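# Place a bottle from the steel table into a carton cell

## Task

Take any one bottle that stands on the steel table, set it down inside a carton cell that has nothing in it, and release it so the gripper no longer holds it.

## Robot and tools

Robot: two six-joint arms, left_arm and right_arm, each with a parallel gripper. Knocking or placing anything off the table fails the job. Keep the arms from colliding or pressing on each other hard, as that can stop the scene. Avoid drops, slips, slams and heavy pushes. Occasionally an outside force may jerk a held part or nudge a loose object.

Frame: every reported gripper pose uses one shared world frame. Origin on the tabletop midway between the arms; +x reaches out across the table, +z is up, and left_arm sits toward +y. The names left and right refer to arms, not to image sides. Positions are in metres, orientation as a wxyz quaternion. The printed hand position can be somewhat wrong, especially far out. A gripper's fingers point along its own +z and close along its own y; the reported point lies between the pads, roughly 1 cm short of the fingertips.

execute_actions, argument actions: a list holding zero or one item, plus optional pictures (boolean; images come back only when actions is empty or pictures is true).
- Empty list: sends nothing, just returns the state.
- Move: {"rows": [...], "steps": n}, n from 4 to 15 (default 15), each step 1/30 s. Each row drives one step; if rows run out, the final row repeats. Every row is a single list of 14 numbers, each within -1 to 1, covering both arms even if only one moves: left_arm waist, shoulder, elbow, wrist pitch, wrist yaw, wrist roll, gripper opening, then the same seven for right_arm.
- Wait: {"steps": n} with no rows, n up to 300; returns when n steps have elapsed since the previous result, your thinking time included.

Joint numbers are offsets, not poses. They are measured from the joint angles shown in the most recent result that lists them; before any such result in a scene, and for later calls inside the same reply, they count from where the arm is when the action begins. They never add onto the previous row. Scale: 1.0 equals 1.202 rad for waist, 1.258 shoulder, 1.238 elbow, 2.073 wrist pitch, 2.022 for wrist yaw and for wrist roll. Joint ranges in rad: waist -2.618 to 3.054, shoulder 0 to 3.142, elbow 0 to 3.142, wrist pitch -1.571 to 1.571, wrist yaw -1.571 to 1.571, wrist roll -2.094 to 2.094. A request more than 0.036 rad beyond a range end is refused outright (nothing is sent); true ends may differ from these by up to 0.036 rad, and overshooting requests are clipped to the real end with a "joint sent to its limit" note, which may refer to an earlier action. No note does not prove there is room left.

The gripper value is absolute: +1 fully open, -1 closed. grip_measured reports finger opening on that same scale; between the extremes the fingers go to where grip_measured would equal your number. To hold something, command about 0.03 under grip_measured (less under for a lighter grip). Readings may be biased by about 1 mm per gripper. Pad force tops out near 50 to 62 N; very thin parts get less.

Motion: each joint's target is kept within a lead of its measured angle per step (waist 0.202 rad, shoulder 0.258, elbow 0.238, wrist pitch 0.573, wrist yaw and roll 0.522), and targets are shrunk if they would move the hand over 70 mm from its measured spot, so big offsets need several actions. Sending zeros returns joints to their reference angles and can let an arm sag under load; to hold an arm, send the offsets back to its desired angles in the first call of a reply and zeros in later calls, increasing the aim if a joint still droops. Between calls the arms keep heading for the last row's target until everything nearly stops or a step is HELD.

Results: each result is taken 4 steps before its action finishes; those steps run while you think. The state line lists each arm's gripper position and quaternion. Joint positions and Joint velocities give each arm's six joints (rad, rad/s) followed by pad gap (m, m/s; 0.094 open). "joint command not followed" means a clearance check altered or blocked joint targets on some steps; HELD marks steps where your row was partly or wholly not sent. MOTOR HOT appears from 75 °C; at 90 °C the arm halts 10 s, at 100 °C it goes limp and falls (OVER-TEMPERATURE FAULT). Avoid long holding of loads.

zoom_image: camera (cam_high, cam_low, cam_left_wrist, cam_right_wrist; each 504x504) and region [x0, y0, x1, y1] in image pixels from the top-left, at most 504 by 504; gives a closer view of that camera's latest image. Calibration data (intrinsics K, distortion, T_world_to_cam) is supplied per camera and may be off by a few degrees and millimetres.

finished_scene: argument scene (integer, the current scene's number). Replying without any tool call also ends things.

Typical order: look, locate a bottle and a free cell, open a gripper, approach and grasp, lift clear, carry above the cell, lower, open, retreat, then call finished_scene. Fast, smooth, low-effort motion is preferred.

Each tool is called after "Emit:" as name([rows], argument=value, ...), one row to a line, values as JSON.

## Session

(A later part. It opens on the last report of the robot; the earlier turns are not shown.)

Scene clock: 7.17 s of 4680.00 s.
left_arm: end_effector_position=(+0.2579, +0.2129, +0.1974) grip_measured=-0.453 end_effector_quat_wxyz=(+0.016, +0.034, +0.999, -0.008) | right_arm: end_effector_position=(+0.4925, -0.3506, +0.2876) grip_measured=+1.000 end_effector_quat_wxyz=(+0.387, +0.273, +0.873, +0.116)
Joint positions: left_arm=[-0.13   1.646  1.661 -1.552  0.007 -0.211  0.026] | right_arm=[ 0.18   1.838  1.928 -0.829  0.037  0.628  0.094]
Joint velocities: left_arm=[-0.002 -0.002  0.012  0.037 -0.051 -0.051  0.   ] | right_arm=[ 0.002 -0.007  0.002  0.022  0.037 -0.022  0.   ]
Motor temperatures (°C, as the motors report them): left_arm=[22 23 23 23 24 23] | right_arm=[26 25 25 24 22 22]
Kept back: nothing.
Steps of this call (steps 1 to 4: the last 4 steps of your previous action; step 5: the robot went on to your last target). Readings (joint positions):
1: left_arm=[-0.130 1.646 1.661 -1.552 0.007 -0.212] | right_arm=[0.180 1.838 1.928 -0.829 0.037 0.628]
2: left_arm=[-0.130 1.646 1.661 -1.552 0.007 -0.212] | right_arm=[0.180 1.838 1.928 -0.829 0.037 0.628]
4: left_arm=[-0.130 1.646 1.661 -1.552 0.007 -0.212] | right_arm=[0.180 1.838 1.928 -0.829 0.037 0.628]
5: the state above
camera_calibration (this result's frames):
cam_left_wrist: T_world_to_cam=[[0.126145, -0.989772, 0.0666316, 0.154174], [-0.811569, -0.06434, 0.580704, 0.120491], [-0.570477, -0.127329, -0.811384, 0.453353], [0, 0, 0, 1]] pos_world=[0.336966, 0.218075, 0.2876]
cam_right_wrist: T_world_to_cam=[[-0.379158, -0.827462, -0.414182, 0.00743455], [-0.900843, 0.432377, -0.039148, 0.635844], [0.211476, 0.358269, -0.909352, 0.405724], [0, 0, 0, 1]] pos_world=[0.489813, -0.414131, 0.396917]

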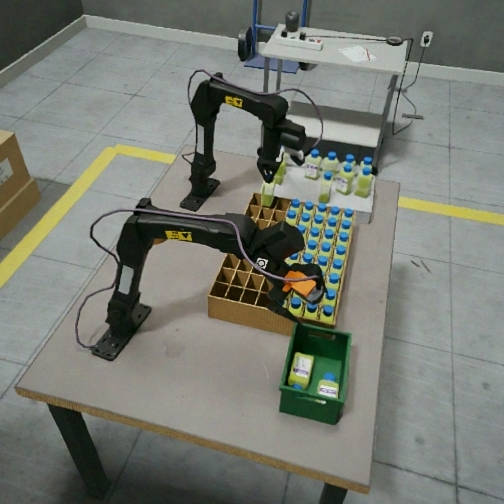

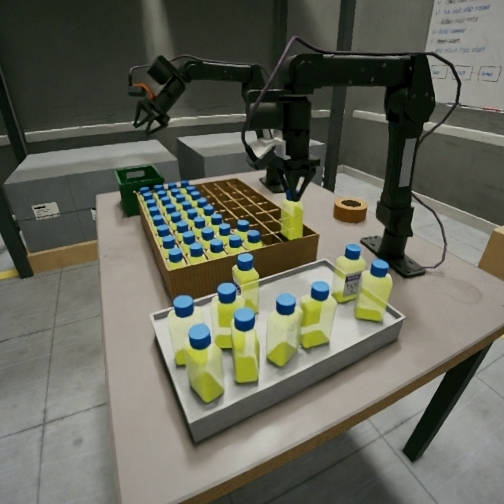

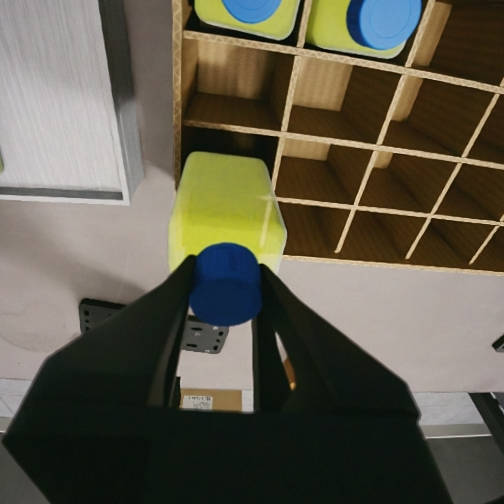

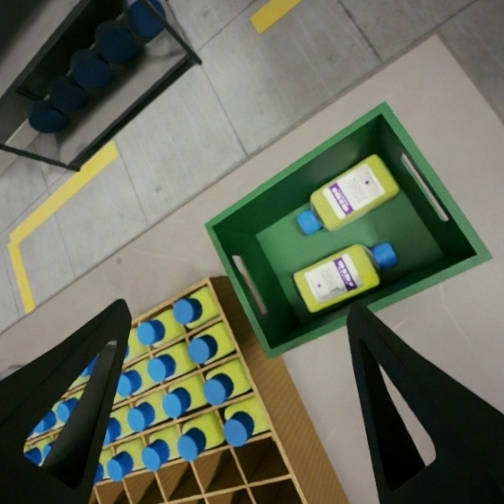

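Emit:
execute_actions([
  {"rows":[[0,0,0,0.019,0,0,-0.49,0,0,0,0,0,0,1]]},
])

Emit:
execute_actions([
  {"rows":[[0,0.028,0,0,0,0,-0.49,0,0,0,0,0,0,1]]},
], pictures=true)

Emit:
zoom_image(camera="cam_high", region=[230,150,320,240])

Scene clock: 7.70 s of 4680.00 s.
left_arm: end_effector_position=(+0.2644, +0.2110, +0.1978) grip_measured=-0.453 end_effector_quat_wxyz=(+0.029, +0.035, +0.999, -0.011) | right_arm: end_effector_position=(+0.4925, -0.3506, +0.2876) grip_measured=+1.000 end_effector_quat_wxyz=(+0.387, +0.273, +0.873, +0.116)
Joint positions: left_arm=[-0.13   1.646  1.661 -1.524  0.007 -0.211  0.026] | right_arm=[ 0.18   1.838  1.928 -0.829  0.037  0.628  0.094]
Joint velocities: left_arm=[ 0.002 -0.002  0.012  0.007  0.081 -0.007 -0.   ] | right_arm=[-0.007  0.022  0.007 -0.037 -0.007  0.037  0.   ]
Motor temperatures (°C, as the motors report them): left_arm=[22 23 23 23 24 23] | right_arm=[26 25 25 24 22 22]
Steps of this call (steps 1 to 5: the robot went on to your last target; steps 6 to 16: the first 11 steps of this action). Readings (joint positions):
6: left_arm=[-0.130 1.646 1.661 -1.549 0.007 -0.211] | right_arm=[0.180 1.838 1.928 -0.829 0.037 0.628]
7: left_arm=[-0.130 1.646 1.661 -1.546 0.007 -0.211] | right_arm=[0.180 1.838 1.928 -0.829 0.037 0.628]
9: left_arm=[-0.130 1.646 1.661 -1.538 0.007 -0.211] | right_arm=[0.180 1.838 1.928 -0.829 0.037 0.628]
13: left_arm=[-0.130 1.646 1.661 -1.527 0.007 -0.211] | right_arm=[0.180 1.838 1.928 -0.829 0.037 0.628]
16: the state above

Scene clock: 8.20 s of 4680.00 s.
left_arm: end_effector_position=(+0.2671, +0.2103, +0.1882) grip_measured=-0.453 end_effector_quat_wxyz=(+0.013, +0.035, +0.999, -0.007) | right_arm: end_effector_position=(+0.4926, -0.3506, +0.2877) grip_measured=+1.000 end_effector_quat_wxyz=(+0.387, +0.273, +0.873, +0.116)
Joint positions: left_arm=[-0.13   1.68   1.661 -1.523  0.007 -0.211  0.026] | right_arm=[ 0.18   1.838  1.928 -0.829  0.037  0.628  0.094]
Joint velocities: left_arm=[-0.017 -0.007  0.002 -0.037 -0.022 -0.037  0.001] | right_arm=[-0.012  0.012 -0.007  0.022 -0.037 -0.051  0.   ]
Motor temperatures (°C, as the motors report them): left_arm=[22 23 23 23 24 23] | right_arm=[26 25 25 24 22 22]
Steps of this call (steps 1 to 4: the last 4 steps of your previous action; steps 5 to 15: the first 11 steps of this action, its rows measured from where the robot was after step 4). Readings (joint positions):
4: left_arm=[-0.130 1.646 1.661 -1.523 0.007 -0.211] | right_arm=[0.180 1.838 1.928 -0.829 0.037 0.628]
5: left_arm=[-0.130 1.648 1.661 -1.523 0.007 -0.211] | right_arm=[0.180 1.838 1.928 -0.829 0.037 0.628]
6: left_arm=[-0.130 1.651 1.661 -1.523 0.007 -0.211] | right_arm=[0.180 1.838 1.928 -0.829 0.037 0.628]
8: left_arm=[-0.130 1.663 1.661 -1.523 0.007 -0.211] | right_arm=[0.180 1.838 1.928 -0.829 0.037 0.628]
12: left_arm=[-0.130 1.679 1.661 -1.523 0.007 -0.211] | right_arm=[0.180 1.838 1.928 -0.829 0.037 0.628]
15: the state above
camera_calibration (this result's frames):
cam_left_wrist: T_world_to_cam=[[0.126151, -0.989931, 0.0642117, 0.151508], [-0.808177, -0.0650212, 0.58534, 0.131537], [-0.575271, -0.125735, -0.808242, 0.451069], [0, 0, 0, 1]] pos_world=[0.346679, 0.21525, 0.277851]
cam_right_wrist: T_world_to_cam=[[-0.379, -0.827456, -0.414338, 0.00745898], [-0.900828, 0.432378, -0.0394852, 0.635993], [0.211823, 0.358282, -0.909266, 0.405582], [0, 0, 0, 1]] pos_world=[0.489836, -0.414131, 0.396985]

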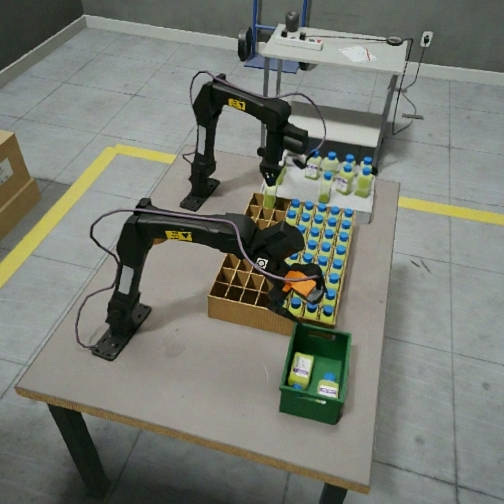

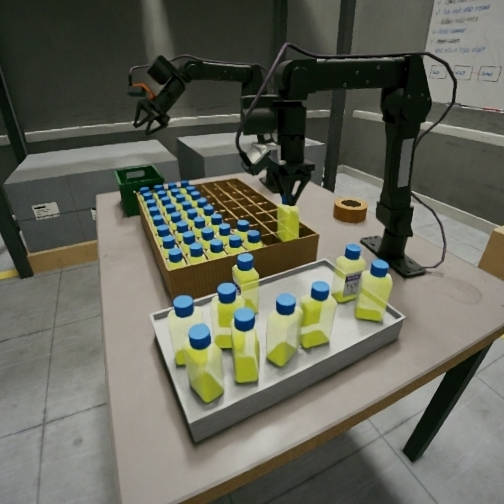

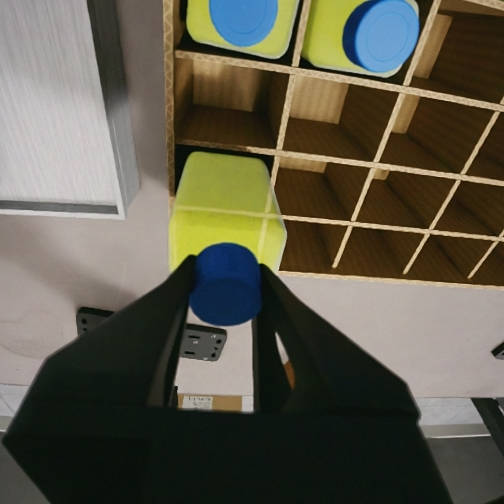

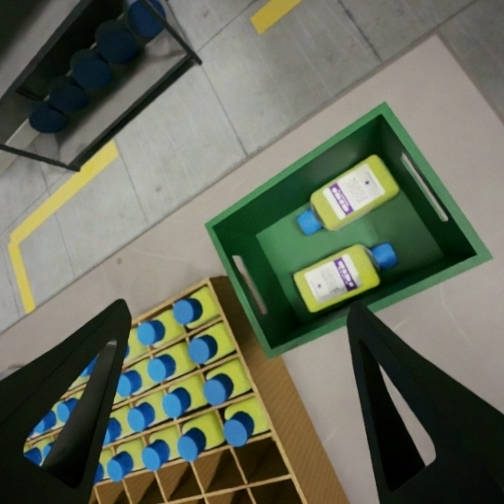

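Region (230, 150, 320, 240) of cam_high's 504x504 image, scaled by 5.600, with more detail than that image has.

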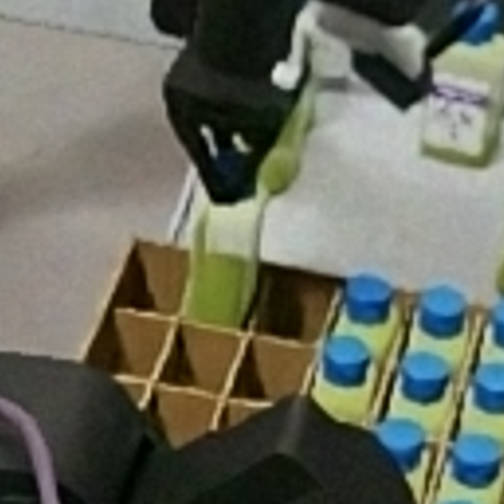

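Centered. Descend.

Emit:
execute_actions([
  {"rows":[[0,0,-0.02,0.017,0,0,-0.49,0,0,0,0,0,0,1],[0,0,-0.03,0.023,0,0,-0.49,0,0,0,0,0,0,1],[0,0,-0.04,0.029,0,0,-0.49,0,0,0,0,0,0,1],[0,0,-0.05,0.035,0,0,-0.49,0,0,0,0,0,0,1],[0,0,-0.06,0.041,0,0,-0.49,0,0,0,0,0,0,1],[0,0,-0.07,0.047,0,0,-0.49,0,0,0,0,0,0,1],[0,0,-0.08,0.052,0,0,-0.49,0,0,0,0,0,0,1],[0,0,-0.09,0.057,0,0,-0.49,0,0,0,0,0,0,1],[0,0,-0.1,0.062,0,0,-0.49,0,0,0,0,0,0,1],[0,0,-0.11,0.067,0,0,-0.49,0,0,0,0,0,0,1],[0,0,-0.12,0.07,0,0,-0.49,0,0,0,0,0,0,1],[0,0,-0.13,0.07,0,0,-0.49,0,0,0,0,0,0,1],[0,0,-0.137,0.07,0,0,-0.49,0,0,0,0,0,0,1]]},
])

Emit:
execute_actions([
  {"steps":8},
], pictures=true)

Scene clock: 8.77 s of 4680.00 s.
left_arm: end_effector_position=(+0.2684, +0.2099, +0.1602) grip_measured=-0.453 end_effector_quat_wxyz=(+0.007, +0.035, +0.999, -0.005) | right_arm: end_effector_position=(+0.4926, -0.3506, +0.2877) grip_measured=+1.000 end_effector_quat_wxyz=(+0.387, +0.273, +0.873, +0.116)
Joint positions: left_arm=[-0.13   1.68   1.549 -1.424  0.007 -0.211  0.026] | right_arm=[ 0.18   1.838  1.928 -0.829  0.037  0.628  0.094]
Joint velocities: left_arm=[ 0.002 -0.002 -0.339  0.315  0.007 -0.066 -0.001] | right_arm=[ 0.007 -0.002 -0.002 -0.007 -0.051  0.007  0.   ]
Motor temperatures (°C, as the motors report them): left_arm=[22 23 23 23 24 23] | right_arm=[26 25 25 24 22 22]
Steps of this call (steps 1 to 4: the last 4 steps of your previous action; steps 5 to 6: the robot went on to your last target; steps 7 to 17: the first 11 steps of this action). Readings (joint positions):
7: left_arm=[-0.130 1.680 1.661 -1.522 0.007 -0.211] | right_arm=[0.180 1.838 1.928 -0.829 0.037 0.628]
8: left_arm=[-0.130 1.680 1.659 -1.516 0.007 -0.211] | right_arm=[0.180 1.838 1.928 -0.829 0.037 0.628]
10: left_arm=[-0.130 1.680 1.643 -1.496 0.007 -0.211] | right_arm=[0.180 1.838 1.928 -0.829 0.037 0.628]
14: left_arm=[-0.130 1.680 1.588 -1.454 0.007 -0.211] | right_arm=[0.180 1.838 1.928 -0.829 0.037 0.628]
17: the state above

Scene clock: 9.03 s of 4680.00 s.
left_arm: end_effector_position=(+0.2692, +0.2096, +0.1499) grip_measured=-0.453 end_effector_quat_wxyz=(+0.007, +0.035, +0.999, -0.005) | right_arm: end_effector_position=(+0.4926, -0.3506, +0.2877) grip_measured=+1.000 end_effector_quat_wxyz=(+0.387, +0.273, +0.873, +0.116)
Joint positions: left_arm=[-0.13   1.68   1.508 -1.384  0.007 -0.211  0.026] | right_arm=[ 0.18   1.838  1.928 -0.829  0.037  0.628  0.094]
Joint velocities: left_arm=[-0.002 -0.017 -0.012 -0.007  0.081  0.037 -0.001] | right_arm=[ 0.002 -0.017 -0.017 -0.066 -0.022  0.037  0.   ]
Motor temperatures (°C, as the motors report them): left_arm=[22 23 23 23 24 23] | right_arm=[26 25 25 25 22 22]
Kept back: nothing.
Steps of this call (steps 1 to 4: the last 4 steps of your previous action; steps 5 to 8: the robot went on to your last target). Readings (joint positions):
1: left_arm=[-0.130 1.680 1.537 -1.413 0.007 -0.211] | right_arm=[0.180 1.838 1.928 -0.829 0.037 0.628]
2: left_arm=[-0.130 1.680 1.527 -1.404 0.007 -0.211] | right_arm=[0.180 1.838 1.928 -0.829 0.037 0.628]
4: left_arm=[-0.130 1.680 1.512 -1.390 0.007 -0.211] | right_arm=[0.180 1.838 1.928 -0.829 0.037 0.628]
8: the state above
camera_calibration (this result's frames):
cam_left_wrist: T_world_to_cam=[[0.126941, -0.990158, 0.0589343, 0.153697], [-0.800601, -0.0671999, 0.595417, 0.152523], [-0.585597, -0.122766, -0.801252, 0.422462], [0, 0, 0, 1]] pos_world=[0.349992, 0.214298, 0.238626]
cam_right_wrist: T_world_to_cam=[[-0.379, -0.827456, -0.414338, 0.00745898], [-0.900828, 0.432378, -0.0394852, 0.635993], [0.211823, 0.358282, -0.909266, 0.405582], [0, 0, 0, 1]] pos_world=[0.489836, -0.414131, 0.396985]

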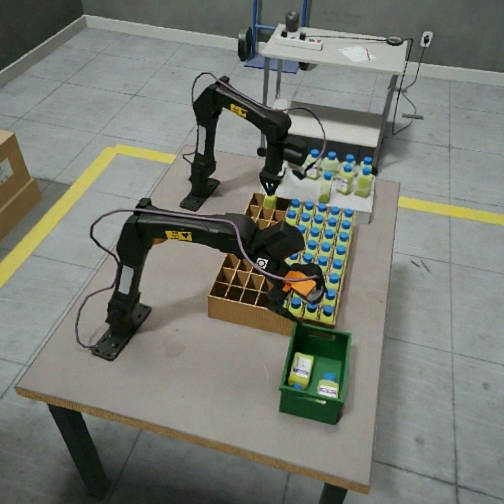

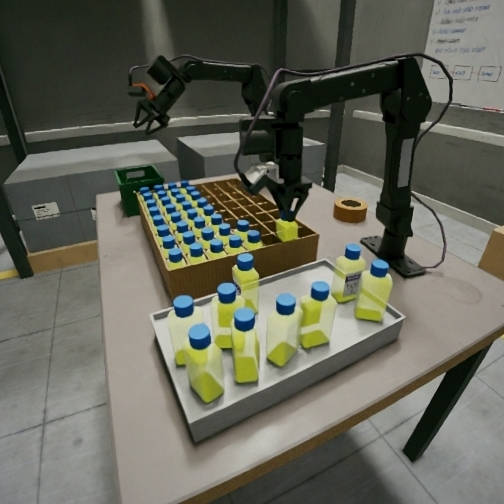

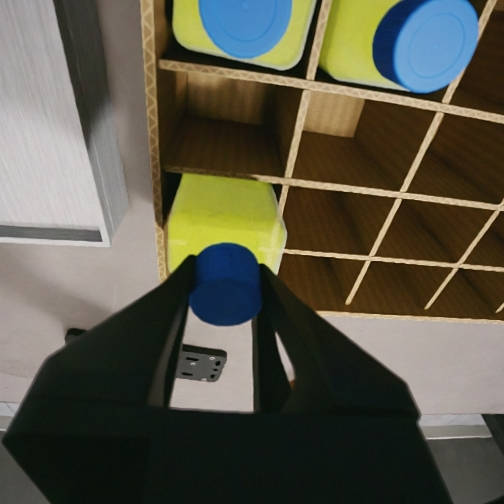

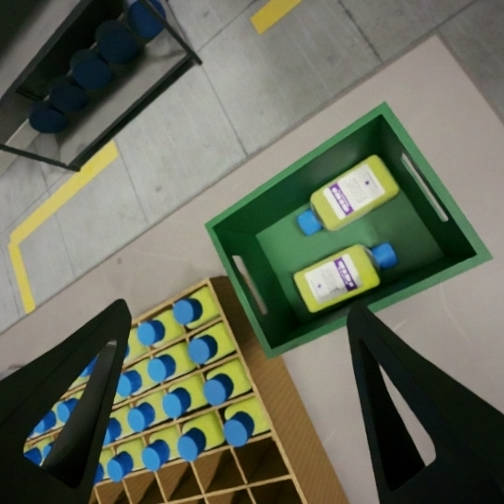

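Emit:
execute_actions([
  {"rows":[[0,0,-0.02,0.012,0,0,-0.49,0,0,0,0,0,0,1],[0,0,-0.03,0.018,0,0,-0.49,0,0,0,0,0,0,1],[0,0,-0.04,0.024,0,0,-0.49,0,0,0,0,0,0,1],[0,0,-0.05,0.03,0,0,-0.49,0,0,0,0,0,0,1],[0,0,-0.06,0.036,0,0,-0.49,0,0,0,0,0,0,1],[0,0,-0.07,0.042,0,0,-0.49,0,0,0,0,0,0,1],[0,0,-0.08,0.048,0,0,-0.49,0,0,0,0,0,0,1],[0,0,-0.09,0.054,0,0,-0.49,0,0,0,0,0,0,1],[0,0,-0.1,0.06,0,0,-0.49,0,0,0,0,0,0,1],[0,0,-0.11,0.066,0,0,-0.49,0,0,0,0,0,0,1],[0,0,-0.12,0.068,0,0,-0.49,0,0,0,0,0,0,1],[0,0,-0.127,0.068,0,0,-0.49,0,0,0,0,0,0,1],[0,0,-0.133,0.068,0,0,-0.49,0,0,0,0,0,0,1]]},
])

Emit:
execute_actions([
  {"steps":7},
])

Emit:
execute_actions([
  {"rows":[[0,0,0,0,0,0,0,0,0,0,0,0,0,1]],"steps":6},
])

Emit:
execute_actions([
  {"rows":[[0,0,0.05,-0.06,0,0,0,0,0,0,0,0,0,1],[0,0,0.08,-0.08,0,0,0,0,0,0,0,0,0,1],[0,0,0.11,-0.08,0,0,0,0,0,0,0,0,0,1],[0,0,0.14,-0.08,0,0,0,0,0,0,0,0,0,1]],"steps":13},
], pictures=true)

Scene clock: 9.73 s of 4680.00 s.
left_arm: end_effector_position=(+0.2692, +0.2096, +0.1225) grip_measured=-0.453 end_effector_quat_wxyz=(+0.006, +0.035, +0.999, -0.005) | right_arm: end_effector_position=(+0.4927, -0.3506, +0.2878) grip_measured=+1.000 end_effector_quat_wxyz=(+0.388, +0.273, +0.873, +0.116)
Joint positions: left_arm=[-0.13   1.68   1.4   -1.277  0.007 -0.211  0.026] | right_arm=[ 0.18   1.838  1.928 -0.829  0.037  0.628  0.094]
Joint velocities: left_arm=[ 0.017  0.002 -0.339  0.344  0.007  0.007 -0.001] | right_arm=[-0.017  0.007 -0.002 -0.066 -0.007  0.066  0.   ]
Motor temperatures (°C, as the motors report them): left_arm=[22 24 23 23 24 23] | right_arm=[26 25 25 25 22 22]
Steps of this call (steps 1 to 10: the robot went on to your last target; steps 11 to 21: the first 11 steps of this action). Readings (joint positions):
11: left_arm=[-0.130 1.680 1.508 -1.383 0.007 -0.211] | right_arm=[0.180 1.838 1.928 -0.829 0.037 0.628]
12: left_arm=[-0.130 1.680 1.505 -1.378 0.007 -0.211] | right_arm=[0.180 1.838 1.928 -0.829 0.037 0.628]
14: left_arm=[-0.130 1.680 1.490 -1.360 0.007 -0.211] | right_arm=[0.180 1.838 1.928 -0.829 0.037 0.628]
18: left_arm=[-0.130 1.680 1.436 -1.315 0.007 -0.211] | right_arm=[0.180 1.838 1.928 -0.829 0.037 0.628]
21: the state above

Scene clock: 9.97 s of 4680.00 s.
left_arm: end_effector_position=(+0.2695, +0.2097, +0.1147) grip_measured=-0.453 end_effector_quat_wxyz=(+0.007, +0.035, +0.999, -0.005) | right_arm: end_effector_position=(+0.4927, -0.3506, +0.2878) grip_measured=+1.000 end_effector_quat_wxyz=(+0.388, +0.273, +0.873, +0.116)
Joint positions: left_arm=[-0.13   1.68   1.368 -1.243  0.007 -0.211  0.026] | right_arm=[ 0.18   1.838  1.928 -0.829  0.037  0.628  0.094]
Joint velocities: left_arm=[ 0.012 -0.002  0.002  0.007 -0.037 -0.037  0.001] | right_arm=[-0.007 -0.002  0.002 -0.007  0.022 -0.007  0.   ]
Motor temperatures (°C, as the motors report them): left_arm=[22 24 23 23 24 23] | right_arm=[26 25 25 25 22 22]
Kept back: nothing.
Steps of this call (steps 1 to 4: the last 4 steps of your previous action; steps 5 to 7: the robot went on to your last target). Readings (joint positions):
1: left_arm=[-0.130 1.680 1.389 -1.265 0.007 -0.211] | right_arm=[0.180 1.838 1.928 -0.829 0.037 0.628]
2: left_arm=[-0.130 1.680 1.378 -1.256 0.007 -0.211] | right_arm=[0.180 1.838 1.928 -0.829 0.037 0.628]
4: left_arm=[-0.130 1.680 1.368 -1.245 0.007 -0.211] | right_arm=[0.180 1.838 1.928 -0.829 0.037 0.628]
7: the state above

Scene clock: 10.03 s of 4680.00 s.
left_arm: end_effector_position=(+0.2695, +0.2097, +0.1147) grip_measured=-0.060 end_effector_quat_wxyz=(+0.007, +0.035, +0.999, -0.005) | right_arm: end_effector_position=(+0.4927, -0.3506, +0.2878) grip_measured=+1.000 end_effector_quat_wxyz=(+0.388, +0.273, +0.873, +0.116)
Joint positions: left_arm=[-0.13   1.68   1.368 -1.243  0.007 -0.211  0.044] | right_arm=[ 0.18   1.838  1.928 -0.829  0.037  0.628  0.094]
Joint velocities: left_arm=[-0.007 -0.007  0.022 -0.007 -0.066 -0.037  0.118] | right_arm=[ 0.002 -0.007 -0.007  0.037 -0.081  0.007  0.   ]
Motor temperatures (°C, as the motors report them): left_arm=[22 24 23 23 24 23] | right_arm=[26 25 25 25 22 22]
Steps of this call (steps 1 to 2: the first 2 steps of this action). Readings (joint positions):
1: left_arm=[-0.130 1.680 1.368 -1.243 0.007 -0.211] | right_arm=[0.180 1.838 1.928 -0.829 0.037 0.628]
2: the state above

Scene clock: 10.47 s of 4680.00 s.
left_arm: end_effector_position=(+0.2762, +0.2078, +0.1522) grip_measured=-0.002 end_effector_quat_wxyz=(+0.019, +0.035, +0.999, -0.008) | right_arm: end_effector_position=(+0.4927, -0.3506, +0.2878) grip_measured=+1.000 end_effector_quat_wxyz=(+0.388, +0.273, +0.873, +0.116)
Joint positions: left_arm=[-0.13   1.684  1.521 -1.367  0.007 -0.211  0.047] | right_arm=[ 0.18   1.838  1.928 -0.828  0.037  0.628  0.094]
Joint velocities: left_arm=[-0.007 -0.022  0.012 -0.11   0.095 -0.022 -0.   ] | right_arm=[-0.012  0.002  0.017  0.007 -0.037 -0.037  0.   ]
Motor temperatures (°C, as the motors report them): left_arm=[22 24 23 23 24 23] | right_arm=[26 25 25 25 22 22]
Steps of this call (steps 1 to 4: the last 4 steps of your previous action; steps 5 to 13: the first 9 steps of this action, its rows measured from where the robot was after step 4). Readings (joint positions):
4: left_arm=[-0.130 1.680 1.368 -1.243 0.007 -0.211] | right_arm=[0.180 1.838 1.928 -0.829 0.037 0.628]
5: left_arm=[-0.130 1.680 1.373 -1.255 0.007 -0.211] | right_arm=[0.180 1.838 1.928 -0.828 0.037 0.628]
6: left_arm=[-0.130 1.682 1.387 -1.283 0.007 -0.211] | right_arm=[0.180 1.838 1.928 -0.828 0.037 0.628]
8: left_arm=[-0.130 1.684 1.437 -1.339 0.007 -0.211] | right_arm=[0.180 1.838 1.928 -0.828 0.037 0.628]
12: left_arm=[-0.130 1.684 1.519 -1.365 0.007 -0.211] | right_arm=[0.180 1.838 1.928 -0.828 0.037 0.628]
13: the state above
camera_calibration (this result's frames):
cam_left_wrist: T_world_to_cam=[[0.125411, -0.98976, 0.0681777, 0.149774], [-0.814898, -0.0635702, 0.576108, 0.162756], [-0.565875, -0.127808, -0.814525, 0.425733], [0, 0, 0, 1]] pos_world=[0.354758, 0.212999, 0.242794]
cam_right_wrist: T_world_to_cam=[[-0.378684, -0.827444, -0.414651, 0.00750772], [-0.900797, 0.432379, -0.0401597, 0.636291], [0.212516, 0.358308, -0.909094, 0.405299], [0, 0, 0, 1]] pos_world=[0.48988, -0.414129, 0.397121]

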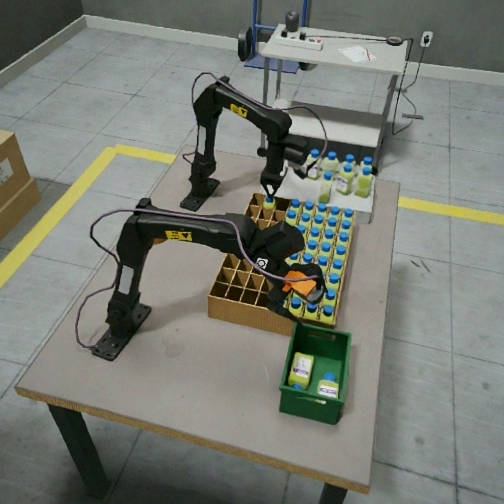

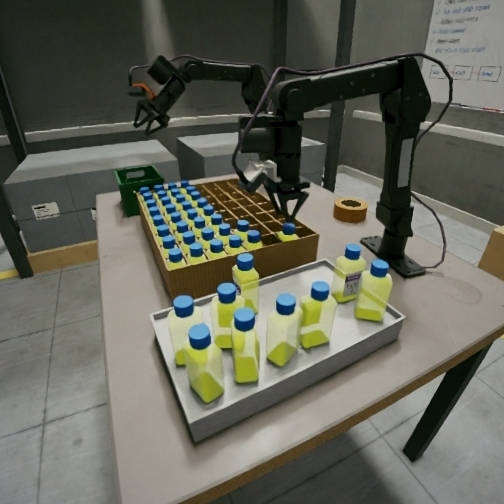

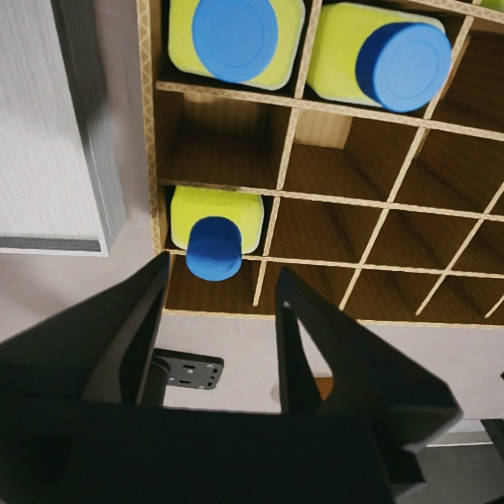

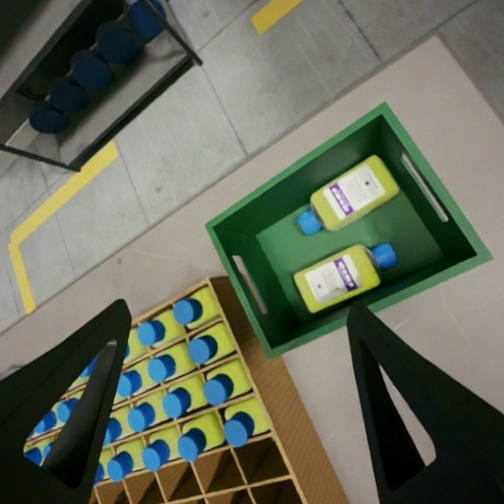

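Emit:
finished_scene(scene=2)

The scene is finished: the task was done.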